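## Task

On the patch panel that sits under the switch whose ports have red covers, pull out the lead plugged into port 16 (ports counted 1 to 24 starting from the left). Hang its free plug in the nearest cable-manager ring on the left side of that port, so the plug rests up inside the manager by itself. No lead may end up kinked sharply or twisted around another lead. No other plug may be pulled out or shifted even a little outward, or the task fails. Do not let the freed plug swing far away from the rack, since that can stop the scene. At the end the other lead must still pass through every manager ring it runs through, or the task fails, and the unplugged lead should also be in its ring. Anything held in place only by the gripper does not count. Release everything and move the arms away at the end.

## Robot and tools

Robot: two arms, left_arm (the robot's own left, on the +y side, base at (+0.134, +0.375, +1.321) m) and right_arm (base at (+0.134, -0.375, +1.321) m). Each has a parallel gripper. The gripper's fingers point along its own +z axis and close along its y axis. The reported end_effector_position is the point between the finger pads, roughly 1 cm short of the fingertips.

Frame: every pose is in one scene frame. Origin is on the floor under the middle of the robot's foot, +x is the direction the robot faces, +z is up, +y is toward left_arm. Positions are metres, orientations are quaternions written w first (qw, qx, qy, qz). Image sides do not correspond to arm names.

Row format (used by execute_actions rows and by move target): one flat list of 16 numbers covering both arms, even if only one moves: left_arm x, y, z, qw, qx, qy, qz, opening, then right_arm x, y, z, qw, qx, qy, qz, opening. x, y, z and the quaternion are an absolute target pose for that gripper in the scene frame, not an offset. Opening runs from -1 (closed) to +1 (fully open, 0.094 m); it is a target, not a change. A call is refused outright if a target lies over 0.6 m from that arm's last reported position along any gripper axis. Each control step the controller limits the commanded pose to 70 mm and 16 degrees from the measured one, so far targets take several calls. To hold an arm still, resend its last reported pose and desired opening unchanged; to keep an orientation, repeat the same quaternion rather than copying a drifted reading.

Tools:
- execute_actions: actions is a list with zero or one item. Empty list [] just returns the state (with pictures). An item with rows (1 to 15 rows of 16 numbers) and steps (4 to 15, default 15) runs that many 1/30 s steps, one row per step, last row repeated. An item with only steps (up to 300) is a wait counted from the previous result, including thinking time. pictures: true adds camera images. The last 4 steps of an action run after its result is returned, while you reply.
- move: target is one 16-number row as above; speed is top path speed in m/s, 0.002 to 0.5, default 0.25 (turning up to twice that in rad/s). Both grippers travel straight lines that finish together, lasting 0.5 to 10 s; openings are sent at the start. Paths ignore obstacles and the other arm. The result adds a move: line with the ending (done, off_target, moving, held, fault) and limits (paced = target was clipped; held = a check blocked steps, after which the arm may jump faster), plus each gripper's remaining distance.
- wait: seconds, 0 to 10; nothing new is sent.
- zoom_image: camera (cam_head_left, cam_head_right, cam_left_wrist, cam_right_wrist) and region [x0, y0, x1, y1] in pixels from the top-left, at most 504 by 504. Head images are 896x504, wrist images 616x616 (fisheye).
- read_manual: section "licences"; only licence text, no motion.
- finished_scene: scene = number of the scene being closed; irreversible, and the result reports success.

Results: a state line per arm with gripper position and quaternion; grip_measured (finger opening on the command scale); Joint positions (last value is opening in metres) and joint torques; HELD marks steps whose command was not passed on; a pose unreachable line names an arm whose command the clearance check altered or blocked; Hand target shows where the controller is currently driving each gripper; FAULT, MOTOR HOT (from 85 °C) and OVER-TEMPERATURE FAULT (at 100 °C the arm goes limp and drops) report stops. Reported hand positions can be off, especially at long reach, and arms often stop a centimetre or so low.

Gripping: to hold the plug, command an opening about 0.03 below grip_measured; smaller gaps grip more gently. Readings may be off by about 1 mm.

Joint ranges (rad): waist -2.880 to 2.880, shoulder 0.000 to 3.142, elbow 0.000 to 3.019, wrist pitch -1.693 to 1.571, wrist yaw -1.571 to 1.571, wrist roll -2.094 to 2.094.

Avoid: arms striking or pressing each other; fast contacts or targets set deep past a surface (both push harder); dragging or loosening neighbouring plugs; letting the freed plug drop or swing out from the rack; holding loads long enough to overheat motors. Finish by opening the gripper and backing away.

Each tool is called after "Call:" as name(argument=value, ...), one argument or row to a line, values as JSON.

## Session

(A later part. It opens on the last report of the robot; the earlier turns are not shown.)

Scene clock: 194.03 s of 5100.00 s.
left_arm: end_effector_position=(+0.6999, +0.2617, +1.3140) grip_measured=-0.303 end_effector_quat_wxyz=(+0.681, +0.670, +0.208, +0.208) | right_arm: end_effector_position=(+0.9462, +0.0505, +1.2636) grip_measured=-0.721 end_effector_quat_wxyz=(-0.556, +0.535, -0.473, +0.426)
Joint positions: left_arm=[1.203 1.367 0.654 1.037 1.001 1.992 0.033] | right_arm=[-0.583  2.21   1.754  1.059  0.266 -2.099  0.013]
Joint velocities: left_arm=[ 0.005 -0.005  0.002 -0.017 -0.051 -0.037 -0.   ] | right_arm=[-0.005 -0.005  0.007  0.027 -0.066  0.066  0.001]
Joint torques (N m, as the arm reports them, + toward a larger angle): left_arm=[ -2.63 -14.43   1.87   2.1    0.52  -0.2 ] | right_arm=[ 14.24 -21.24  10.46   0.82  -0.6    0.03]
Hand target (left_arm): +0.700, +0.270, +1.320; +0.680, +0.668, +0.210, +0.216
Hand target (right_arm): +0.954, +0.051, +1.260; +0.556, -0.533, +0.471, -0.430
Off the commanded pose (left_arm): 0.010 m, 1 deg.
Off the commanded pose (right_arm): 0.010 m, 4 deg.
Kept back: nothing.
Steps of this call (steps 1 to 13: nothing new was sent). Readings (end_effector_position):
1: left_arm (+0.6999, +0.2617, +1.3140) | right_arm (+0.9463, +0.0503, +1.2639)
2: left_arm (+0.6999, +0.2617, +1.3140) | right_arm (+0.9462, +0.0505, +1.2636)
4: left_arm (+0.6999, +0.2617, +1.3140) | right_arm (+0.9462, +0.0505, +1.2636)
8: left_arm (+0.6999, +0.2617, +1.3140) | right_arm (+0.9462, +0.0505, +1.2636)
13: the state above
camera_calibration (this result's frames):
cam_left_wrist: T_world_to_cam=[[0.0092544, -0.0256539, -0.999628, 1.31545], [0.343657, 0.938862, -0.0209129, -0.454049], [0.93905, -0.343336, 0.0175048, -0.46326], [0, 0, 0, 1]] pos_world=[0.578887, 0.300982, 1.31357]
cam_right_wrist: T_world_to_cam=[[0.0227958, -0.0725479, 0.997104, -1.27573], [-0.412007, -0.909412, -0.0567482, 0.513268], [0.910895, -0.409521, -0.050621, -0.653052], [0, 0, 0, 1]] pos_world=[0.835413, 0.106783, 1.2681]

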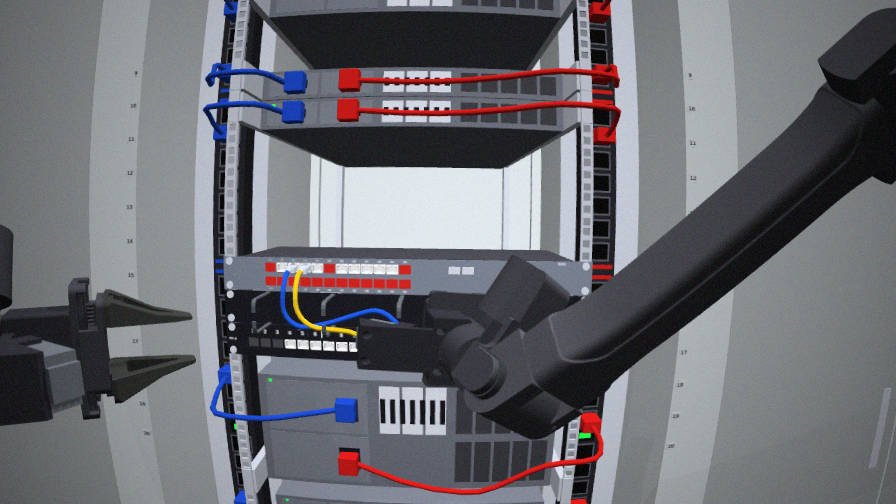

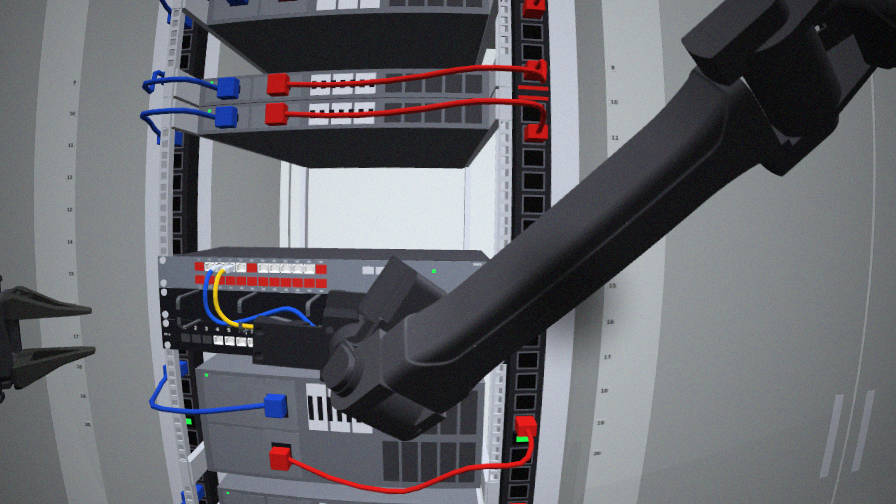

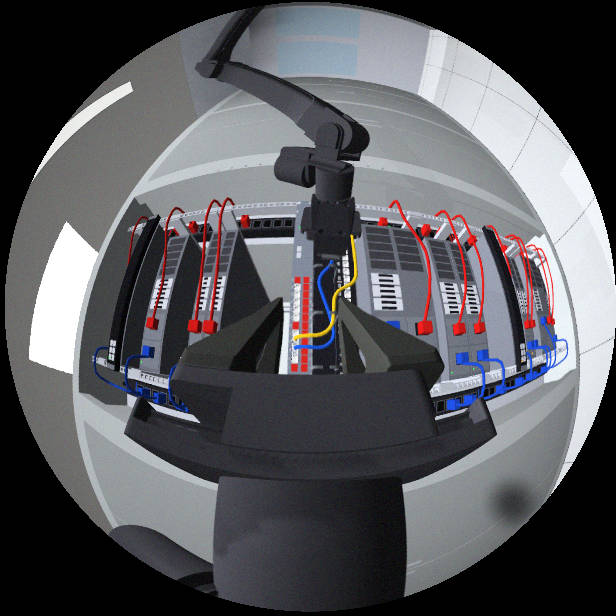

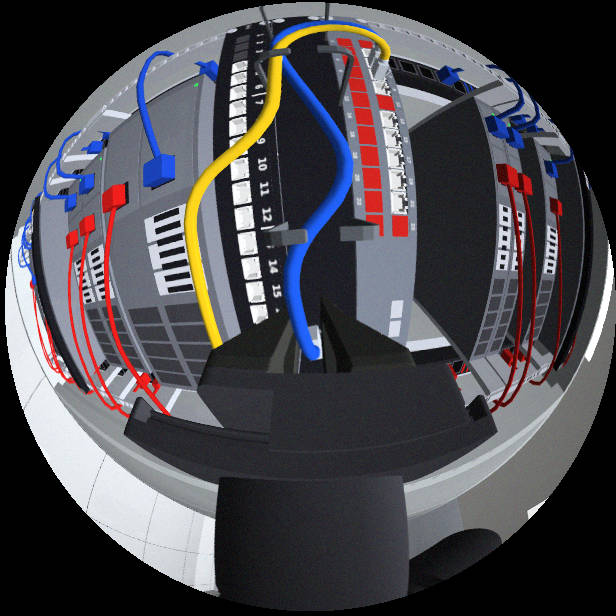

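Call:
move(
  target=[0.70,0.27,1.32,0.68,0.668,0.21,0.216,-0.3,0.90,0.045,1.275,0.54,-0.54,0.455,-0.455,-0.55],
  speed=0.03,
)

Scene clock: 196.13 s of 5100.00 s.
left_arm: end_effector_position=(+0.6999, +0.2617, +1.3140) grip_measured=-0.303 end_effector_quat_wxyz=(+0.681, +0.670, +0.208, +0.208) | right_arm: end_effector_position=(+0.9005, +0.0452, +1.2565) grip_measured=-0.551 end_effector_quat_wxyz=(-0.553, +0.542, -0.476, +0.417)
Joint positions: left_arm=[1.203 1.367 0.654 1.037 1.001 1.992 0.033] | right_arm=[-0.567  2.165  1.589  1.156  0.285 -2.099  0.021]
Joint velocities: left_arm=[-0.005 -0.005  0.007 -0.002  0.037  0.066  0.001] | right_arm=[-0.005 -0.015 -0.037 -0.012  0.007  0.022 -0.   ]
Joint torques (N m, as the arm reports them, + toward a larger angle): left_arm=[ -2.55 -14.38   1.9    2.11   0.51  -0.19] | right_arm=[ 15.41 -23.68   5.     2.1   -0.21   0.04]
Hand target (left_arm): +0.700, +0.270, +1.320; +0.680, +0.668, +0.210, +0.216
Hand target (right_arm): +0.901, +0.045, +1.276; +0.561, -0.530, +0.476, -0.422
Off the commanded pose (left_arm): 0.010 m, 1 deg.
Off the commanded pose (right_arm): 0.018 m, 5 deg.
joint sent to its limit (right arm) — the command would take joint 6 (wrist roll) past its lower limit, so that joint was sent only as far as its limit.
Kept back: nothing.
move: off_target (right_arm)
camera_calibration (this result's frames):
cam_left_wrist: T_world_to_cam=[[0.0092544, -0.0256539, -0.999628, 1.31545], [0.343657, 0.938862, -0.0209129, -0.454049], [0.93905, -0.343336, 0.0175048, -0.46326], [0, 0, 0, 1]] pos_world=[0.578887, 0.300982, 1.31357]
cam_right_wrist: T_world_to_cam=[[0.0457882, -0.071067, 0.99642, -1.28793], [-0.404284, -0.913447, -0.0465712, 0.469681], [0.913487, -0.400704, -0.0705563, -0.591659], [0, 0, 0, 1]] pos_world=[0.789329, 0.10042, 1.26344]

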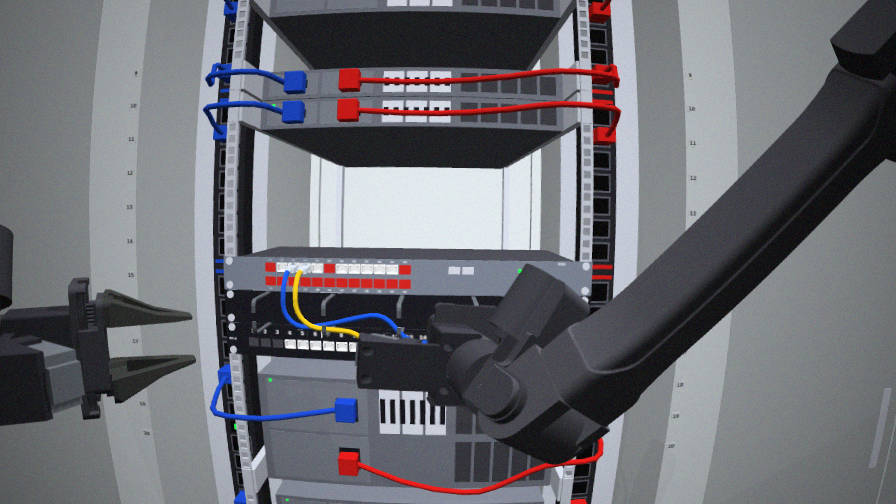

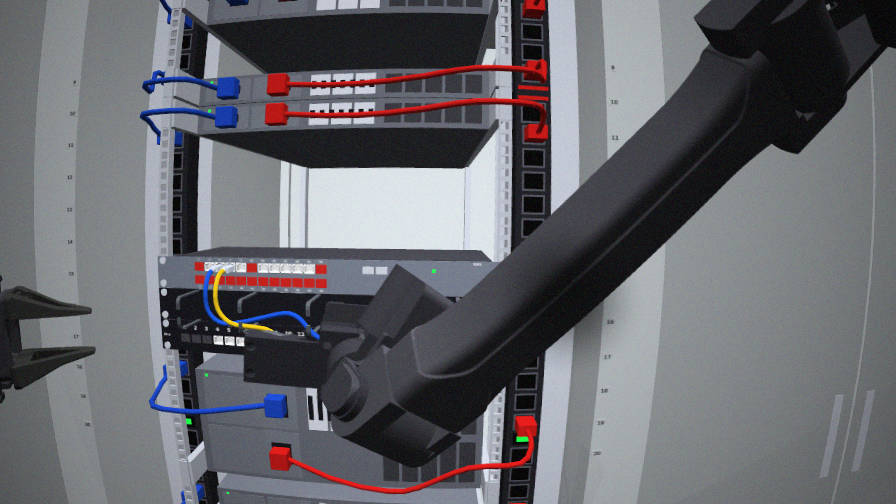

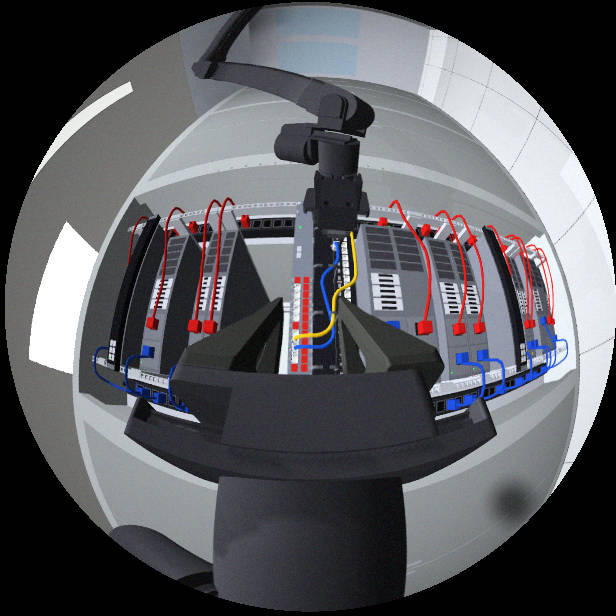

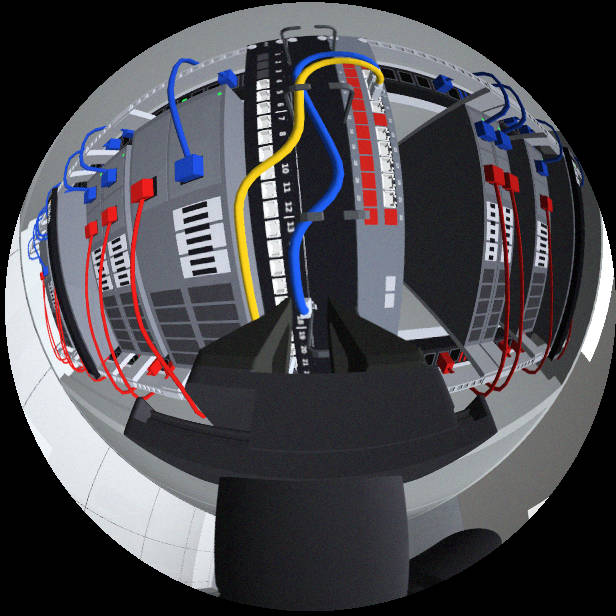

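Call:
move(
  target=[0.70,0.27,1.32,0.68,0.668,0.21,0.216,-0.3,0.80,-0.08,1.29,0.62,-0.62,0.34,-0.34,-0.55],
  speed=0.1,
)

Call:
zoom_image(
  camera="cam_head_left",
  region=[320,270,520,380],
)

Call:
zoom_image(
  camera="cam_right_wrist",
  region=[200,60,400,300],
)

Scene clock: 198.63 s of 5100.00 s.
left_arm: end_effector_position=(+0.6999, +0.2617, +1.3140) grip_measured=-0.303 end_effector_quat_wxyz=(+0.681, +0.670, +0.208, +0.208) | right_arm: end_effector_position=(+0.7980, -0.0726, +1.2887) grip_measured=-0.551 end_effector_quat_wxyz=(-0.619, +0.624, -0.339, +0.335)
Joint positions: left_arm=[1.203 1.367 0.654 1.037 1.001 1.992 0.033] | right_arm=[-0.728  1.764  0.987  1.182 -0.192 -2.094  0.021]
Joint velocities: left_arm=[ 0.005 -0.005 -0.007 -0.012  0.007  0.007 -0.   ] | right_arm=[-0.005 -0.015  0.007  0.007  0.022 -0.037 -0.001]
Joint torques (N m, as the arm reports them, + toward a larger angle): left_arm=[ -2.52 -14.25   1.87   2.11   0.51  -0.19] | right_arm=[  9.05 -18.33   3.35   1.83  -0.53   0.15]
Hand target (left_arm): +0.700, +0.270, +1.320; +0.680, +0.668, +0.210, +0.216
Hand target (right_arm): +0.800, -0.081, +1.292; +0.621, -0.619, +0.342, -0.339
Off the commanded pose (left_arm): 0.010 m, 1 deg.
Off the commanded pose (right_arm): 0.008 m, 1 deg.
Kept back: nothing.
move: done
camera_calibration (this result's frames):
cam_left_wrist: T_world_to_cam=[[0.0092544, -0.0256539, -0.999628, 1.31545], [0.343657, 0.938862, -0.0209129, -0.454049], [0.93905, -0.343336, 0.0175048, -0.46326], [0, 0, 0, 1]] pos_world=[0.578887, 0.300982, 1.31357]
cam_right_wrist: T_world_to_cam=[[0.00246938, -0.00690791, 0.999973, -1.28898], [-0.0402464, -0.999167, -0.00680296, -0.0258369], [0.999187, -0.0402285, -0.00274534, -0.672486], [0, 0, 0, 1]] pos_world=[0.674082, -0.0617727, 1.28693]

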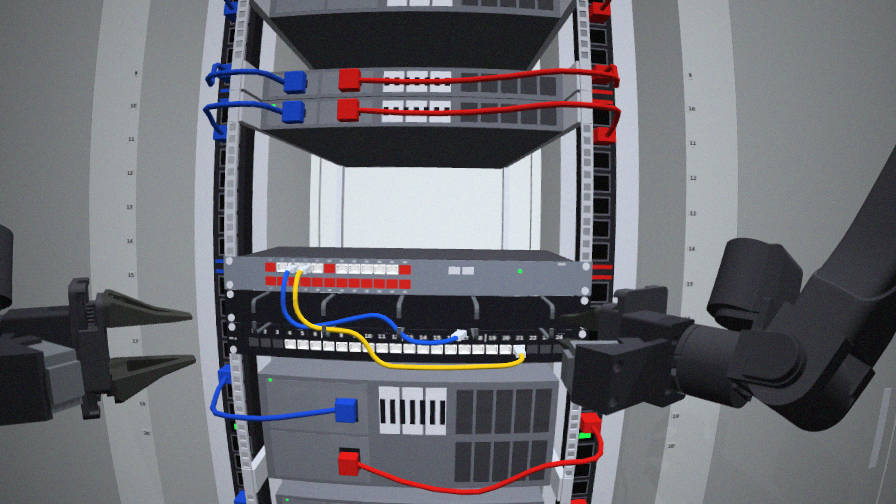

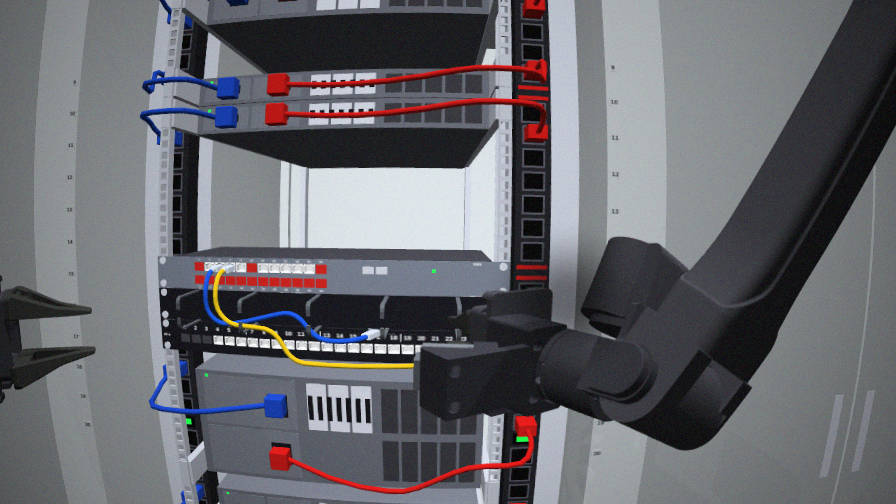

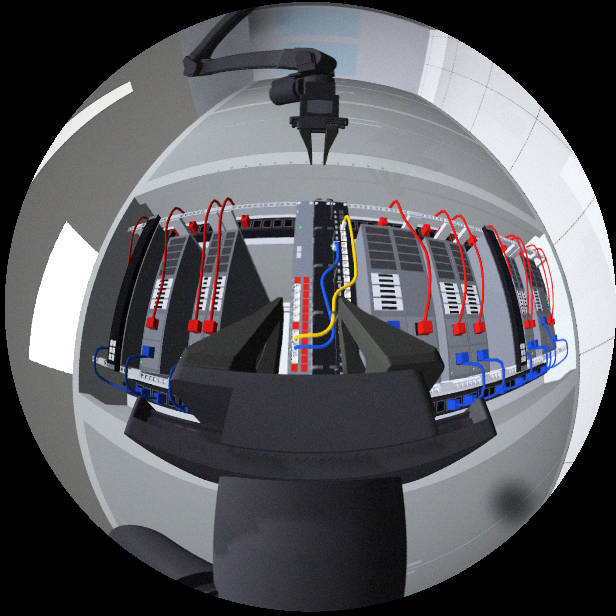

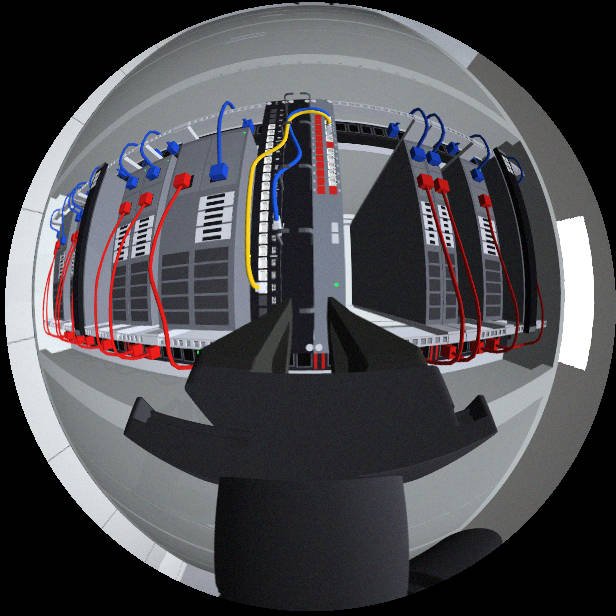

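Region (320, 270, 520, 380) of cam_head_left's 896x504 image, scaled by 2.520, with more detail than that image has; it fills the top 277 rows of this view, and the rest is white.

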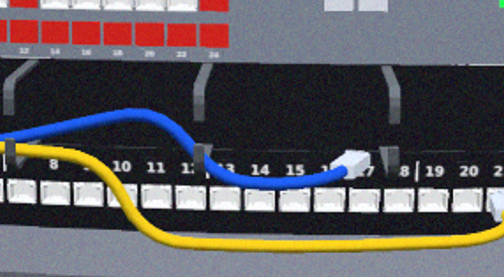

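Region (200, 60, 400, 300) of cam_right_wrist's 616x616 image, scaled by 2.100, with more detail than that image has.

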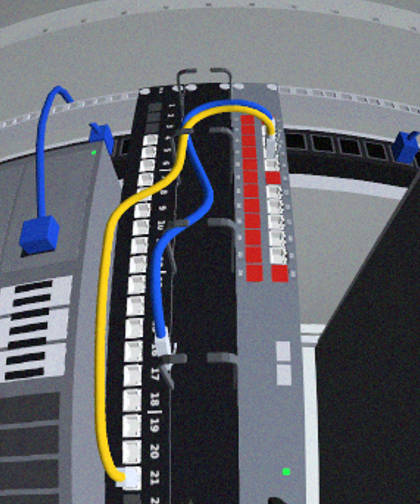

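Call:
move(
  target=[0.70,0.27,1.32,0.68,0.668,0.21,0.216,-0.3,0.90,0.06,1.246,0.56,-0.56,0.43,-0.43,-0.6],
  speed=0.1,
)

Scene clock: 201.03 s of 5100.00 s.
left_arm: end_effector_position=(+0.6999, +0.2617, +1.3140) grip_measured=-0.303 end_effector_quat_wxyz=(+0.681, +0.670, +0.208, +0.208) | right_arm: end_effector_position=(+0.8957, +0.0495, +1.2401) grip_measured=-0.599 end_effector_quat_wxyz=(-0.573, +0.554, -0.446, +0.406)
Joint positions: left_arm=[1.203 1.367 0.654 1.037 1.001 1.992 0.033] | right_arm=[-0.591  2.186  1.585  1.161  0.187 -2.094  0.019]
Joint velocities: left_arm=[-0.024  0.005 -0.007 -0.017  0.007  0.007 -0.001] | right_arm=[ 0.005 -0.005  0.017  0.022  0.037  0.022 -0.   ]
Joint torques (N m, as the arm reports them, + toward a larger angle): left_arm=[ -2.52 -14.3    1.89   2.13   0.51  -0.19] | right_arm=[ 15.16 -20.28   9.15   0.84  -0.16   0.01]
Hand target (left_arm): +0.700, +0.270, +1.320; +0.680, +0.668, +0.210, +0.216
Hand target (right_arm): +0.899, +0.060, +1.243; +0.575, -0.553, +0.445, -0.407
Off the commanded pose (left_arm): 0.010 m, 1 deg.
Off the commanded pose (right_arm): 0.013 m, 4 deg.
joint sent to its limit (right arm) — the command would take joint 6 (wrist roll) past its lower limit, so that joint was sent only as far as its limit.
Kept back: nothing.
move: off_target (right_arm)
camera_calibration (this result's frames):
cam_left_wrist: T_world_to_cam=[[0.0092544, -0.0256539, -0.999628, 1.31545], [0.343657, 0.938862, -0.0209129, -0.454049], [0.93905, -0.343336, 0.0175048, -0.46326], [0, 0, 0, 1]] pos_world=[0.578887, 0.300982, 1.31357]
cam_right_wrist: T_world_to_cam=[[0.0208228, -0.0641978, 0.99772, -1.25057], [-0.334565, -0.94085, -0.053556, 0.418526], [0.942143, -0.332687, -0.0410695, -0.652297], [0, 0, 0, 1]] pos_world=[0.780621, 0.0964758, 1.24335]

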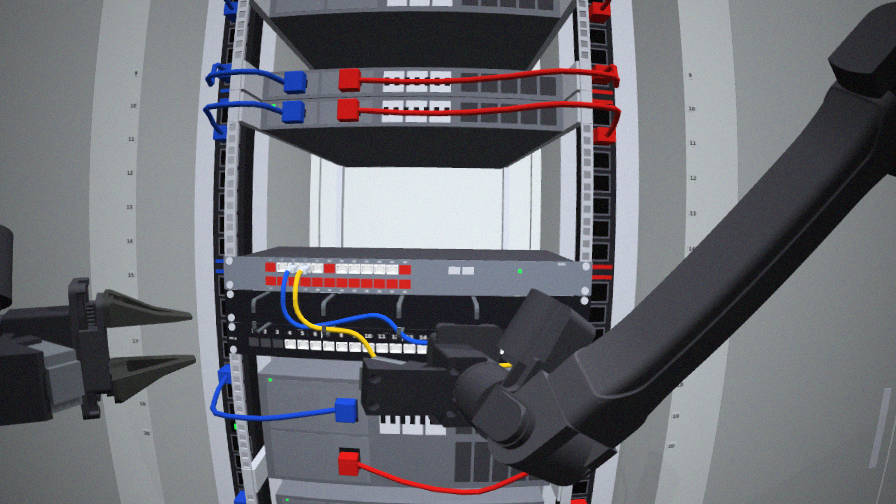

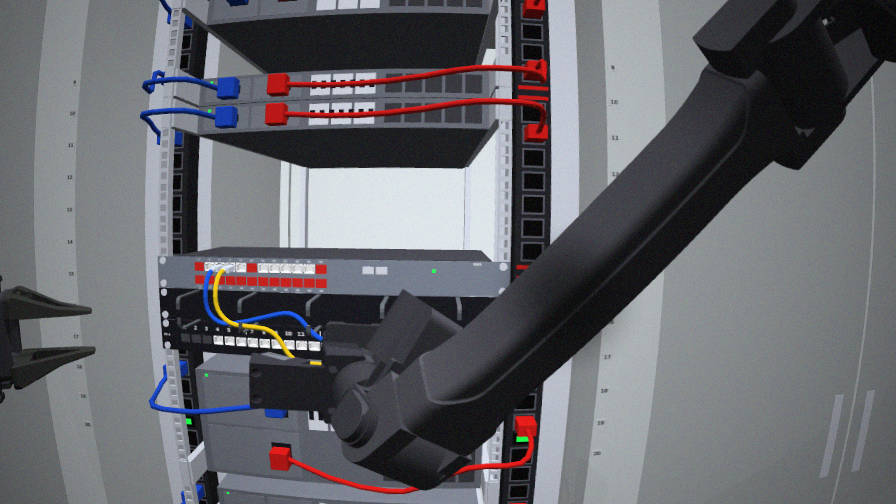

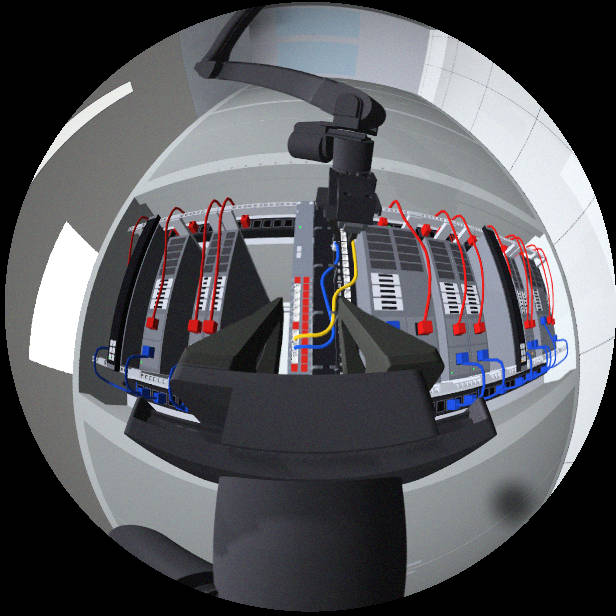

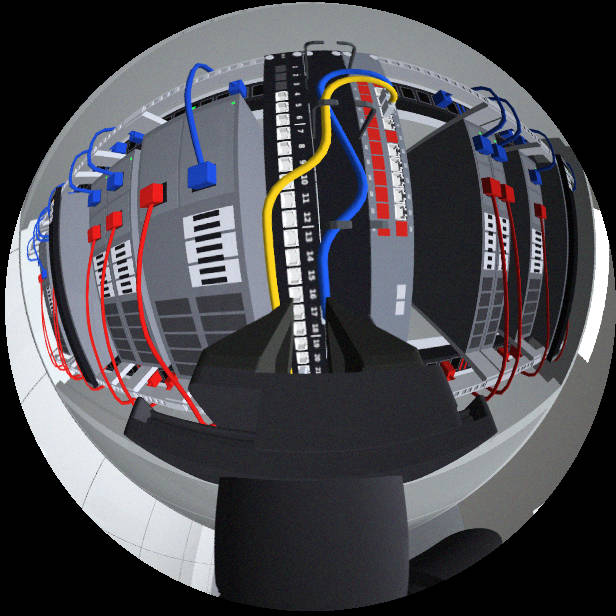

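Call:
move(
  target=[0.70,0.27,1.32,0.68,0.668,0.21,0.216,-0.3,0.905,0.07,1.265,0.56,-0.56,0.43,-0.43,-0.6],
  speed=0.04,
)

Call:
move(
  target=[0.70,0.27,1.32,0.68,0.668,0.21,0.216,-0.3,0.94,0.072,1.253,0.56,-0.56,0.43,-0.43,-0.6],
  speed=0.03,
)

Scene clock: 202.47 s of 5100.00 s.
left_arm: end_effector_position=(+0.6999, +0.2617, +1.3140) grip_measured=-0.303 end_effector_quat_wxyz=(+0.681, +0.670, +0.208, +0.208) | right_arm: end_effector_position=(+0.8936, +0.0656, +1.2480) grip_measured=-0.599 end_effector_quat_wxyz=(-0.572, +0.559, -0.450, +0.396)
Joint positions: left_arm=[1.203 1.367 0.654 1.037 1.001 1.992 0.033] | right_arm=[-0.566  2.186  1.601  1.126  0.209 -2.094  0.019]
Joint velocities: left_arm=[-0.005 -0.024 -0.007  0.007  0.007 -0.037  0.001] | right_arm=[-0.005 -0.005  0.012 -0.012 -0.051 -0.066  0.   ]
Joint torques (N m, as the arm reports them, + toward a larger angle): left_arm=[ -2.6  -14.28   1.87   2.12   0.51  -0.19] | right_arm=[ 15.7  -22.07   9.23   0.67  -0.21   0.01]
Hand target (left_arm): +0.700, +0.270, +1.320; +0.680, +0.668, +0.210, +0.216
Hand target (right_arm): +0.904, +0.069, +1.265; +0.578, -0.550, +0.449, -0.403
Off the commanded pose (left_arm): 0.010 m, 1 deg.
Off the commanded pose (right_arm): 0.021 m, 5 deg.
joint sent to its limit (right arm) — the command would take joint 6 (wrist roll) past its lower limit, so that joint was sent only as far as its limit.
Kept back: nothing.
move: off_target (right_arm)
camera_calibration (this result's frames):
cam_left_wrist: T_world_to_cam=[[0.0092544, -0.0256539, -0.999628, 1.31545], [0.343657, 0.938862, -0.0209129, -0.454049], [0.93905, -0.343336, 0.0175048, -0.46326], [0, 0, 0, 1]] pos_world=[0.578887, 0.300982, 1.31357]
cam_right_wrist: T_world_to_cam=[[0.0407038, -0.0682103, 0.99684, -1.27381], [-0.325213, -0.944246, -0.0513321, 0.422446], [0.944764, -0.322096, -0.0606173, -0.623244], [0, 0, 0, 1]] pos_world=[0.778052, 0.111262, 1.25369]

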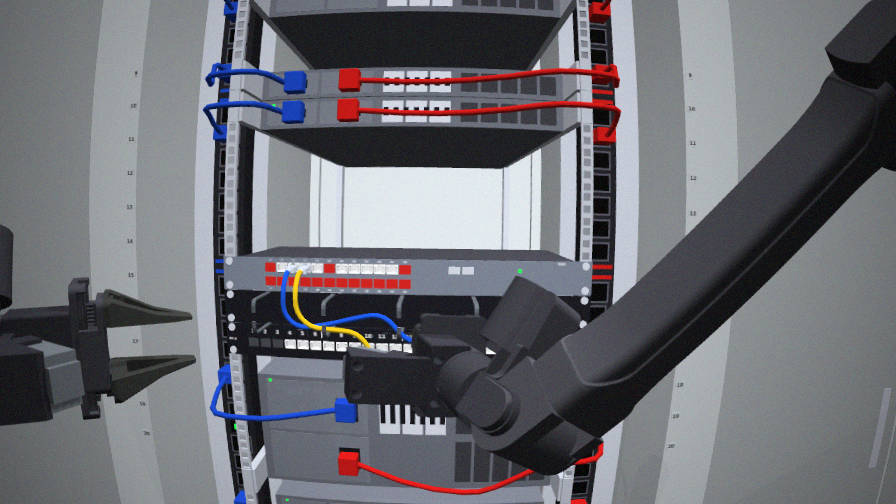

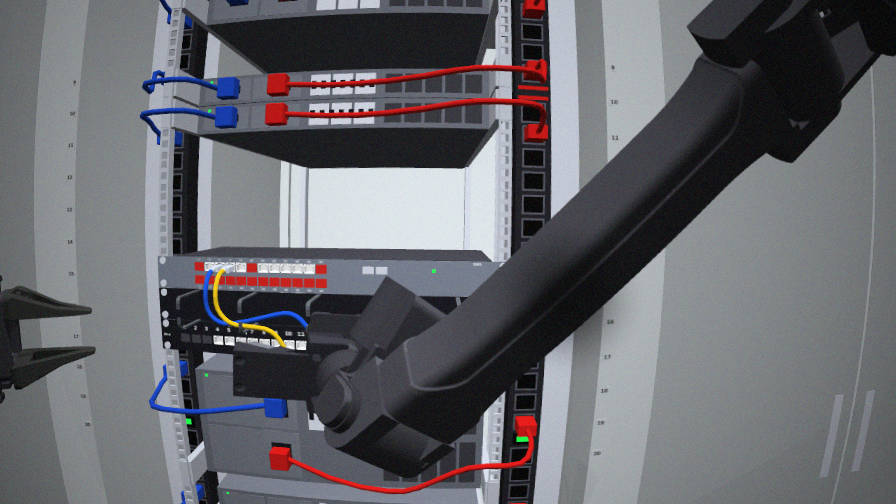

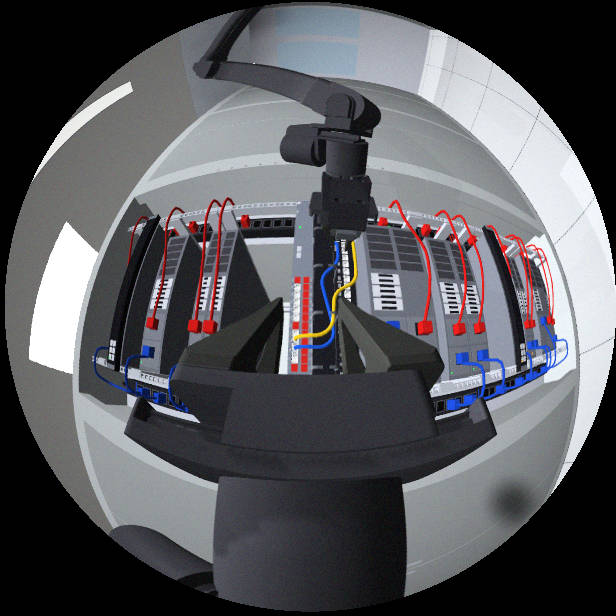

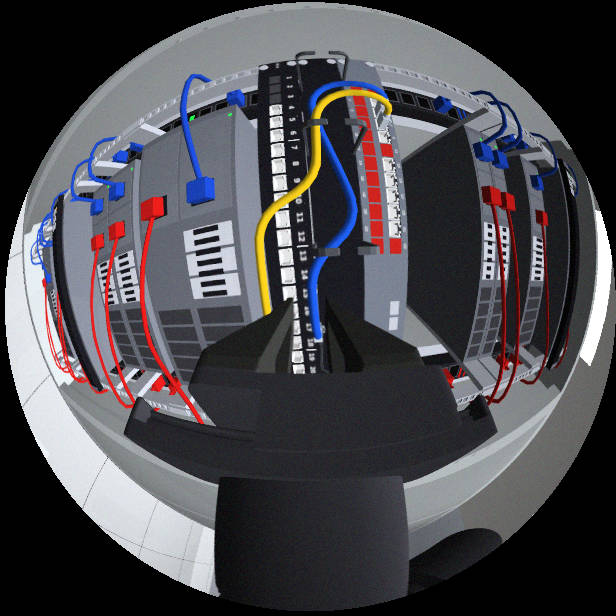

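Scene clock: 204.33 s of 5100.00 s.
left_arm: end_effector_position=(+0.6999, +0.2617, +1.3140) grip_measured=-0.303 end_effector_quat_wxyz=(+0.681, +0.670, +0.208, +0.208) | right_arm: end_effector_position=(+0.9284, +0.0765, +1.2627) grip_measured=-0.599 end_effector_quat_wxyz=(-0.580, +0.552, -0.446, +0.401)
Joint positions: left_arm=[1.203 1.367 0.654 1.037 1.001 1.992 0.033] | right_arm=[-0.567  2.215  1.732  1.045  0.198 -2.094  0.019]
Joint velocities: left_arm=[-0.005  0.005 -0.007 -0.002 -0.007 -0.022  0.001] | right_arm=[ 0.005 -0.005  0.012 -0.002 -0.081  0.022 -0.001]
Joint torques (N m, as the arm reports them, + toward a larger angle): left_arm=[ -2.57 -14.36   1.89   2.12   0.51  -0.19] | right_arm=[ 13.84 -20.54  10.17   0.84  -0.62   0.  ]
Hand target (left_arm): +0.700, +0.270, +1.320; +0.680, +0.668, +0.210, +0.216
Hand target (right_arm): +0.939, +0.071, +1.252; +0.574, -0.553, +0.445, -0.408
Off the commanded pose (left_arm): 0.010 m, 1 deg.
Off the commanded pose (right_arm): 0.016 m, 5 deg.
joint sent to its limit (right arm) — the command would take joint 6 (wrist roll) past its lower limit, so that joint was sent only as far as its limit.
Kept back: nothing.
move: off_target (right_arm)
camera_calibration (this result's frames):
cam_left_wrist: T_world_to_cam=[[0.0092544, -0.0256539, -0.999628, 1.31545], [0.343657, 0.938862, -0.0209129, -0.454049], [0.93905, -0.343336, 0.0175048, -0.46326], [0, 0, 0, 1]] pos_world=[0.578887, 0.300982, 1.31357]
cam_right_wrist: T_world_to_cam=[[0.0193953, -0.0786728, 0.996712, -1.26837], [-0.326259, -0.942826, -0.0680708, 0.46677], [0.945082, -0.323865, -0.043954, -0.672935], [0, 0, 0, 1]] pos_world=[0.812867, 0.122356, 1.26639]

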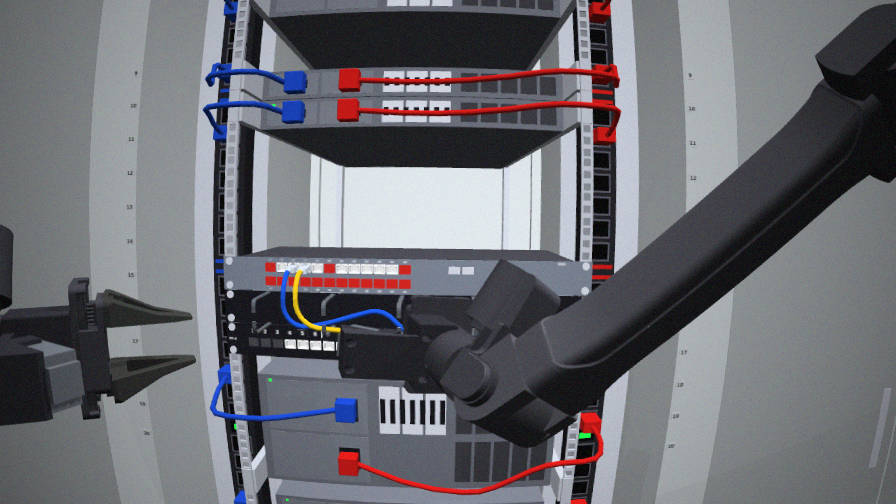

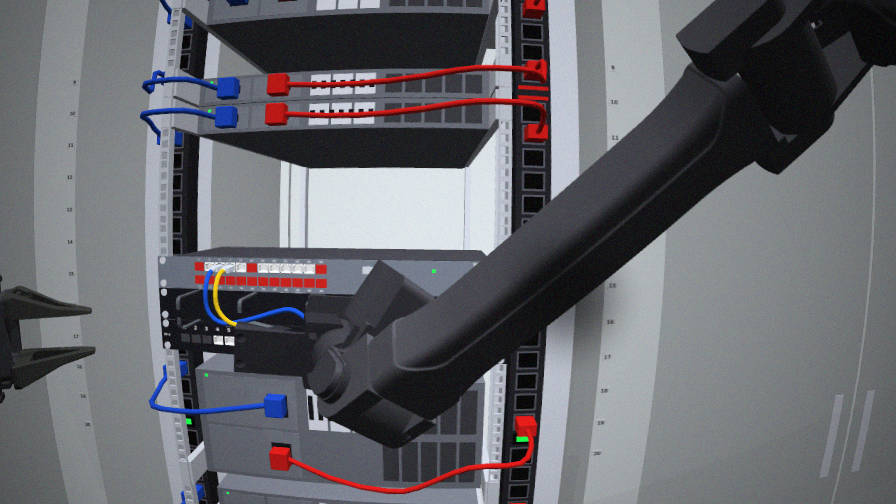

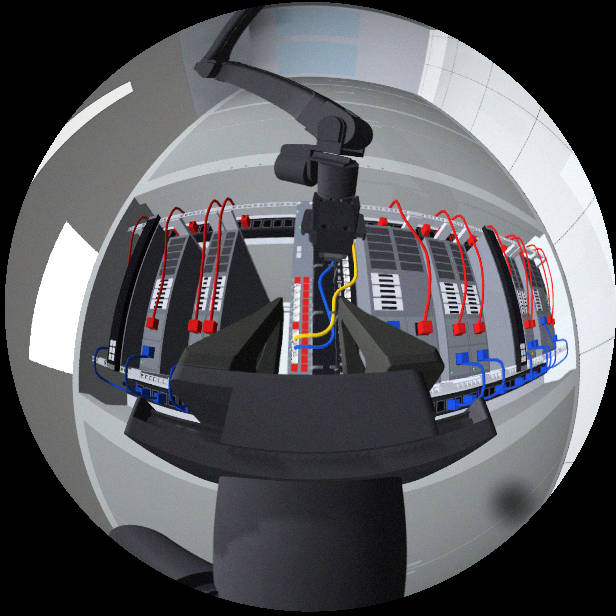

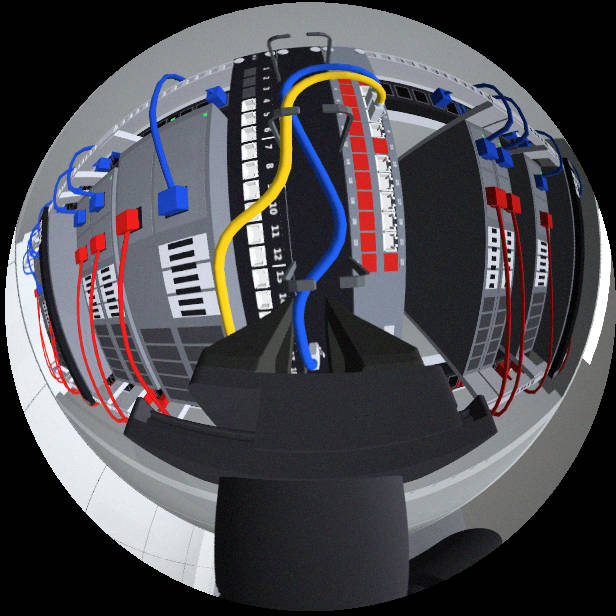

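Scooped and lifted. Close, then pull right.

Call:
move(
  target=[0.70,0.27,1.32,0.68,0.668,0.21,0.216,-0.3,0.945,0.072,1.253,0.56,-0.56,0.43,-0.43,-0.9],
  speed=0.03,
)

Call:
move(
  target=[0.70,0.27,1.32,0.68,0.668,0.21,0.216,-0.3,0.945,0.036,1.262,0.56,-0.56,0.43,-0.43,-0.9],
  speed=0.03,
)

Scene clock: 206.13 s of 5100.00 s.
left_arm: end_effector_position=(+0.6999, +0.2617, +1.3140) grip_measured=-0.303 end_effector_quat_wxyz=(+0.681, +0.670, +0.208, +0.208) | right_arm: end_effector_position=(+0.9299, +0.0784, +1.2607) grip_measured=-0.889 end_effector_quat_wxyz=(-0.579, +0.554, -0.445, +0.399)
Joint positions: left_arm=[1.203 1.367 0.654 1.037 1.001 1.992 0.033] | right_arm=[-0.567  2.22   1.742  1.033  0.195 -2.094  0.005]
Joint velocities: left_arm=[ 0.005 -0.005 -0.002  0.002  0.037  0.022  0.001] | right_arm=[-0.005 -0.005  0.002 -0.002 -0.007  0.007  0.001]
Joint torques (N m, as the arm reports them, + toward a larger angle): left_arm=[ -2.6  -14.43   1.89   2.11   0.51  -0.19] | right_arm=[ 13.79 -21.36  10.43   0.81  -0.58   0.01]
Hand target (left_arm): +0.700, +0.270, +1.320; +0.680, +0.668, +0.210, +0.216
Hand target (right_arm): +0.944, +0.071, +1.253; +0.574, -0.553, +0.445, -0.409
Off the commanded pose (left_arm): 0.010 m, 1 deg.
Off the commanded pose (right_arm): 0.018 m, 5 deg.
joint sent to its limit (right arm) — the command would take joint 6 (wrist roll) past its lower limit, so that joint was sent only as far as its limit.
Kept back: nothing.
move: off_target (right_arm)
camera_calibration (this result's frames):
cam_left_wrist: T_world_to_cam=[[0.0092544, -0.0256539, -0.999628, 1.31545], [0.343657, 0.938862, -0.0209129, -0.454049], [0.93905, -0.343336, 0.0175048, -0.46326], [0, 0, 0, 1]] pos_world=[0.578887, 0.300982, 1.31357]
cam_right_wrist: T_world_to_cam=[[0.0236851, -0.0756512, 0.996853, -1.27071], [-0.321685, -0.944678, -0.0640485, 0.459823], [0.94655, -0.319156, -0.0467107, -0.672061], [0, 0, 0, 1]] pos_world=[0.814155, 0.123762, 1.26477]

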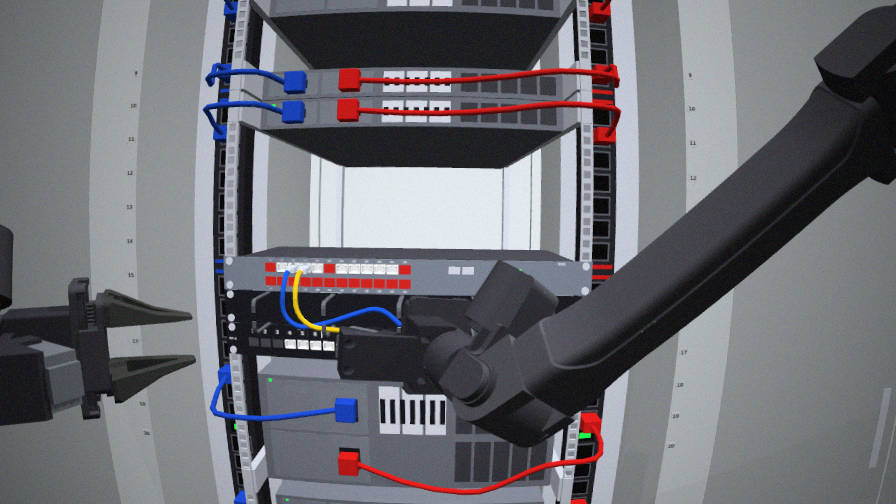

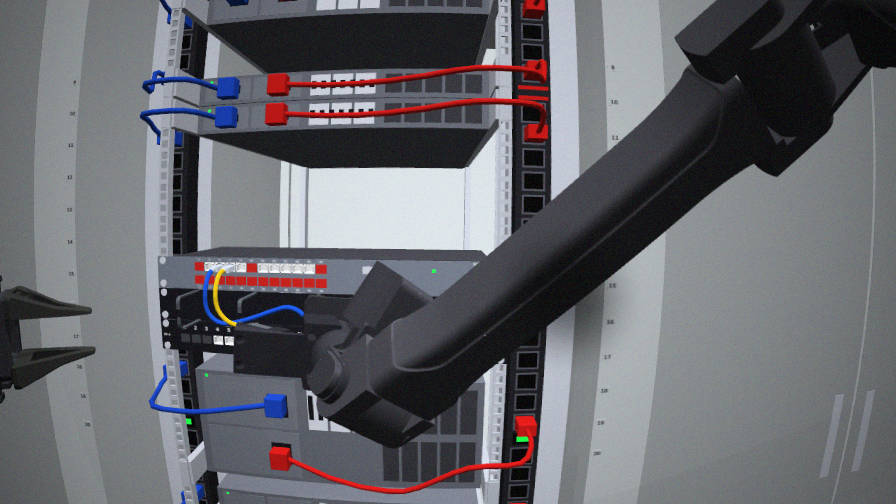

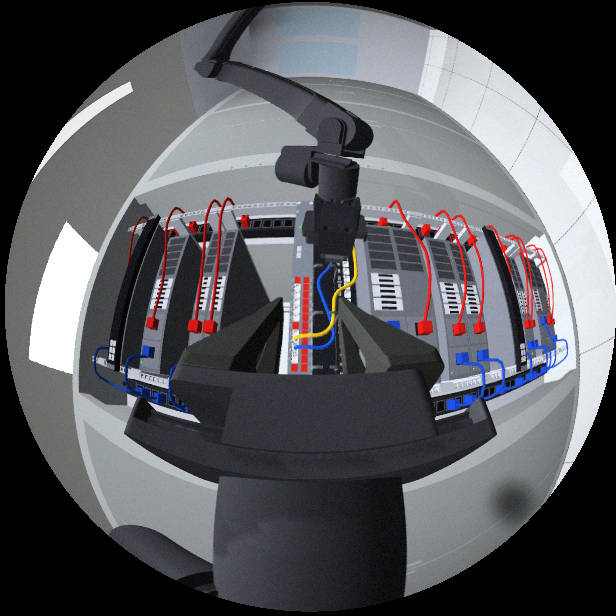

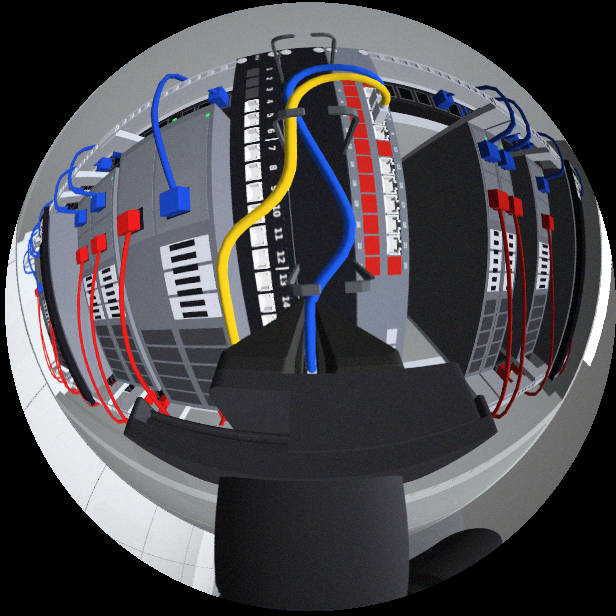

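Scene clock: 207.87 s of 5100.00 s.
left_arm: end_effector_position=(+0.6999, +0.2617, +1.3140) grip_measured=-0.303 end_effector_quat_wxyz=(+0.681, +0.670, +0.208, +0.208) | right_arm: end_effector_position=(+0.9276, +0.0657, +1.2553) grip_measured=-0.889 end_effector_quat_wxyz=(-0.578, +0.564, -0.439, +0.395)
Joint positions: left_arm=[1.203 1.367 0.654 1.037 1.001 1.992 0.033] | right_arm=[-0.586  2.194  1.696  1.033  0.169 -2.094  0.005]
Joint velocities: left_arm=[-0.015  0.005  0.007 -0.012 -0.095 -0.037  0.   ] | right_arm=[-0.005 -0.005  0.027 -0.012 -0.022  0.037 -0.001]
Joint torques (N m, as the arm reports them, + toward a larger angle): left_arm=[ -2.59 -14.33   1.89   2.15   0.51  -0.19] | right_arm=[ 12.39 -25.8    5.81   1.65  -0.4    0.01]
Hand target (left_arm): +0.700, +0.270, +1.320; +0.680, +0.668, +0.210, +0.216
Hand target (right_arm): +0.945, +0.037, +1.262; +0.570, -0.555, +0.442, -0.415
Off the commanded pose (left_arm): 0.010 m, 1 deg.
Off the commanded pose (right_arm): 0.035 m, 5 deg.
joint sent to its limit (right arm) — the command would take joint 6 (wrist roll) past its lower limit, so that joint was sent only as far as its limit.
Kept back: nothing.
move: off_target (right_arm)
camera_calibration (this result's frames):
cam_left_wrist: T_world_to_cam=[[0.0092544, -0.0256539, -0.999628, 1.31545], [0.343657, 0.938862, -0.0209129, -0.454049], [0.93905, -0.343336, 0.0175048, -0.46326], [0, 0, 0, 1]] pos_world=[0.578887, 0.300982, 1.31357]
cam_right_wrist: T_world_to_cam=[[0.0291494, -0.0605971, 0.997737, -1.27338], [-0.304612, -0.951222, -0.0488726, 0.412206], [0.95203, -0.302498, -0.0461861, -0.681062], [0, 0, 0, 1]] pos_world=[0.811072, 0.108916, 1.25919]

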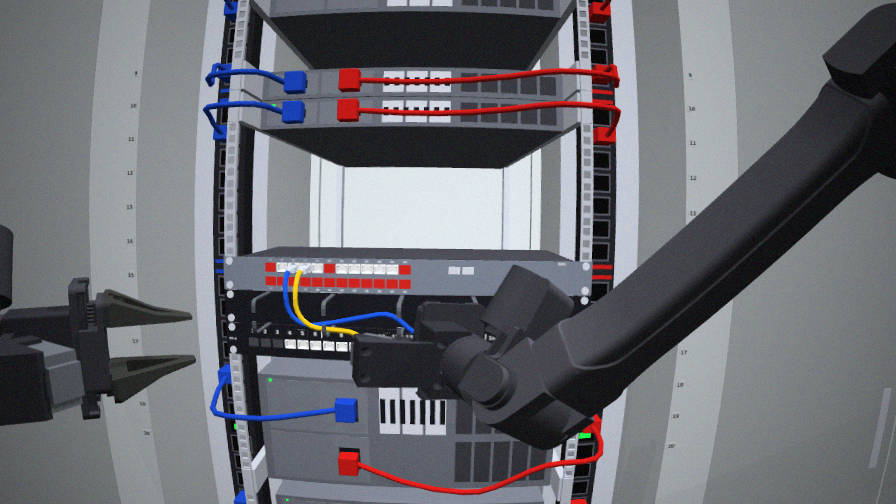

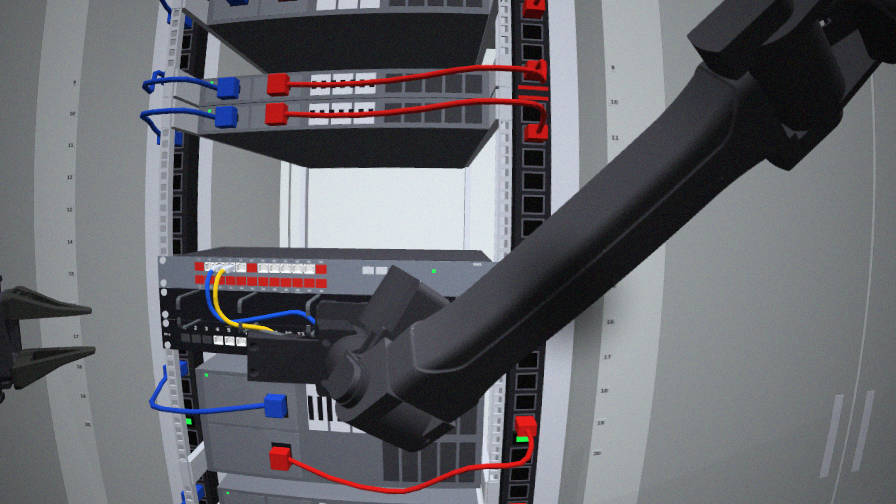

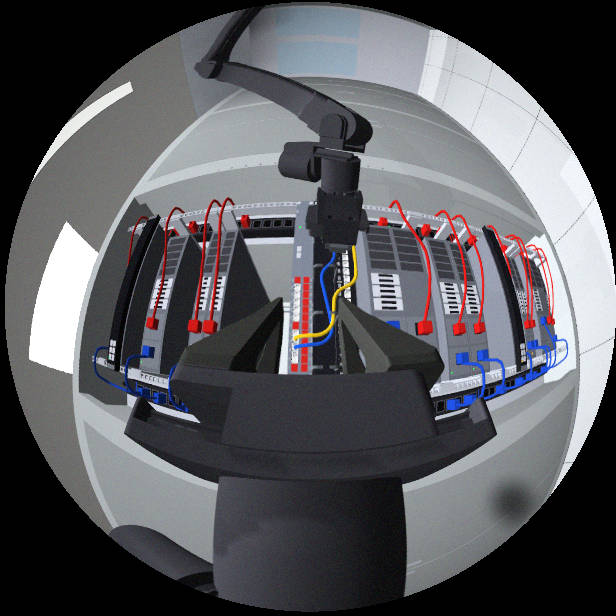

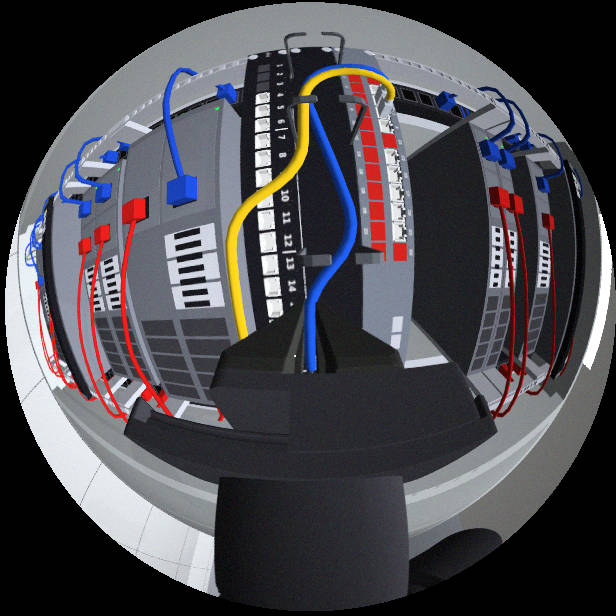

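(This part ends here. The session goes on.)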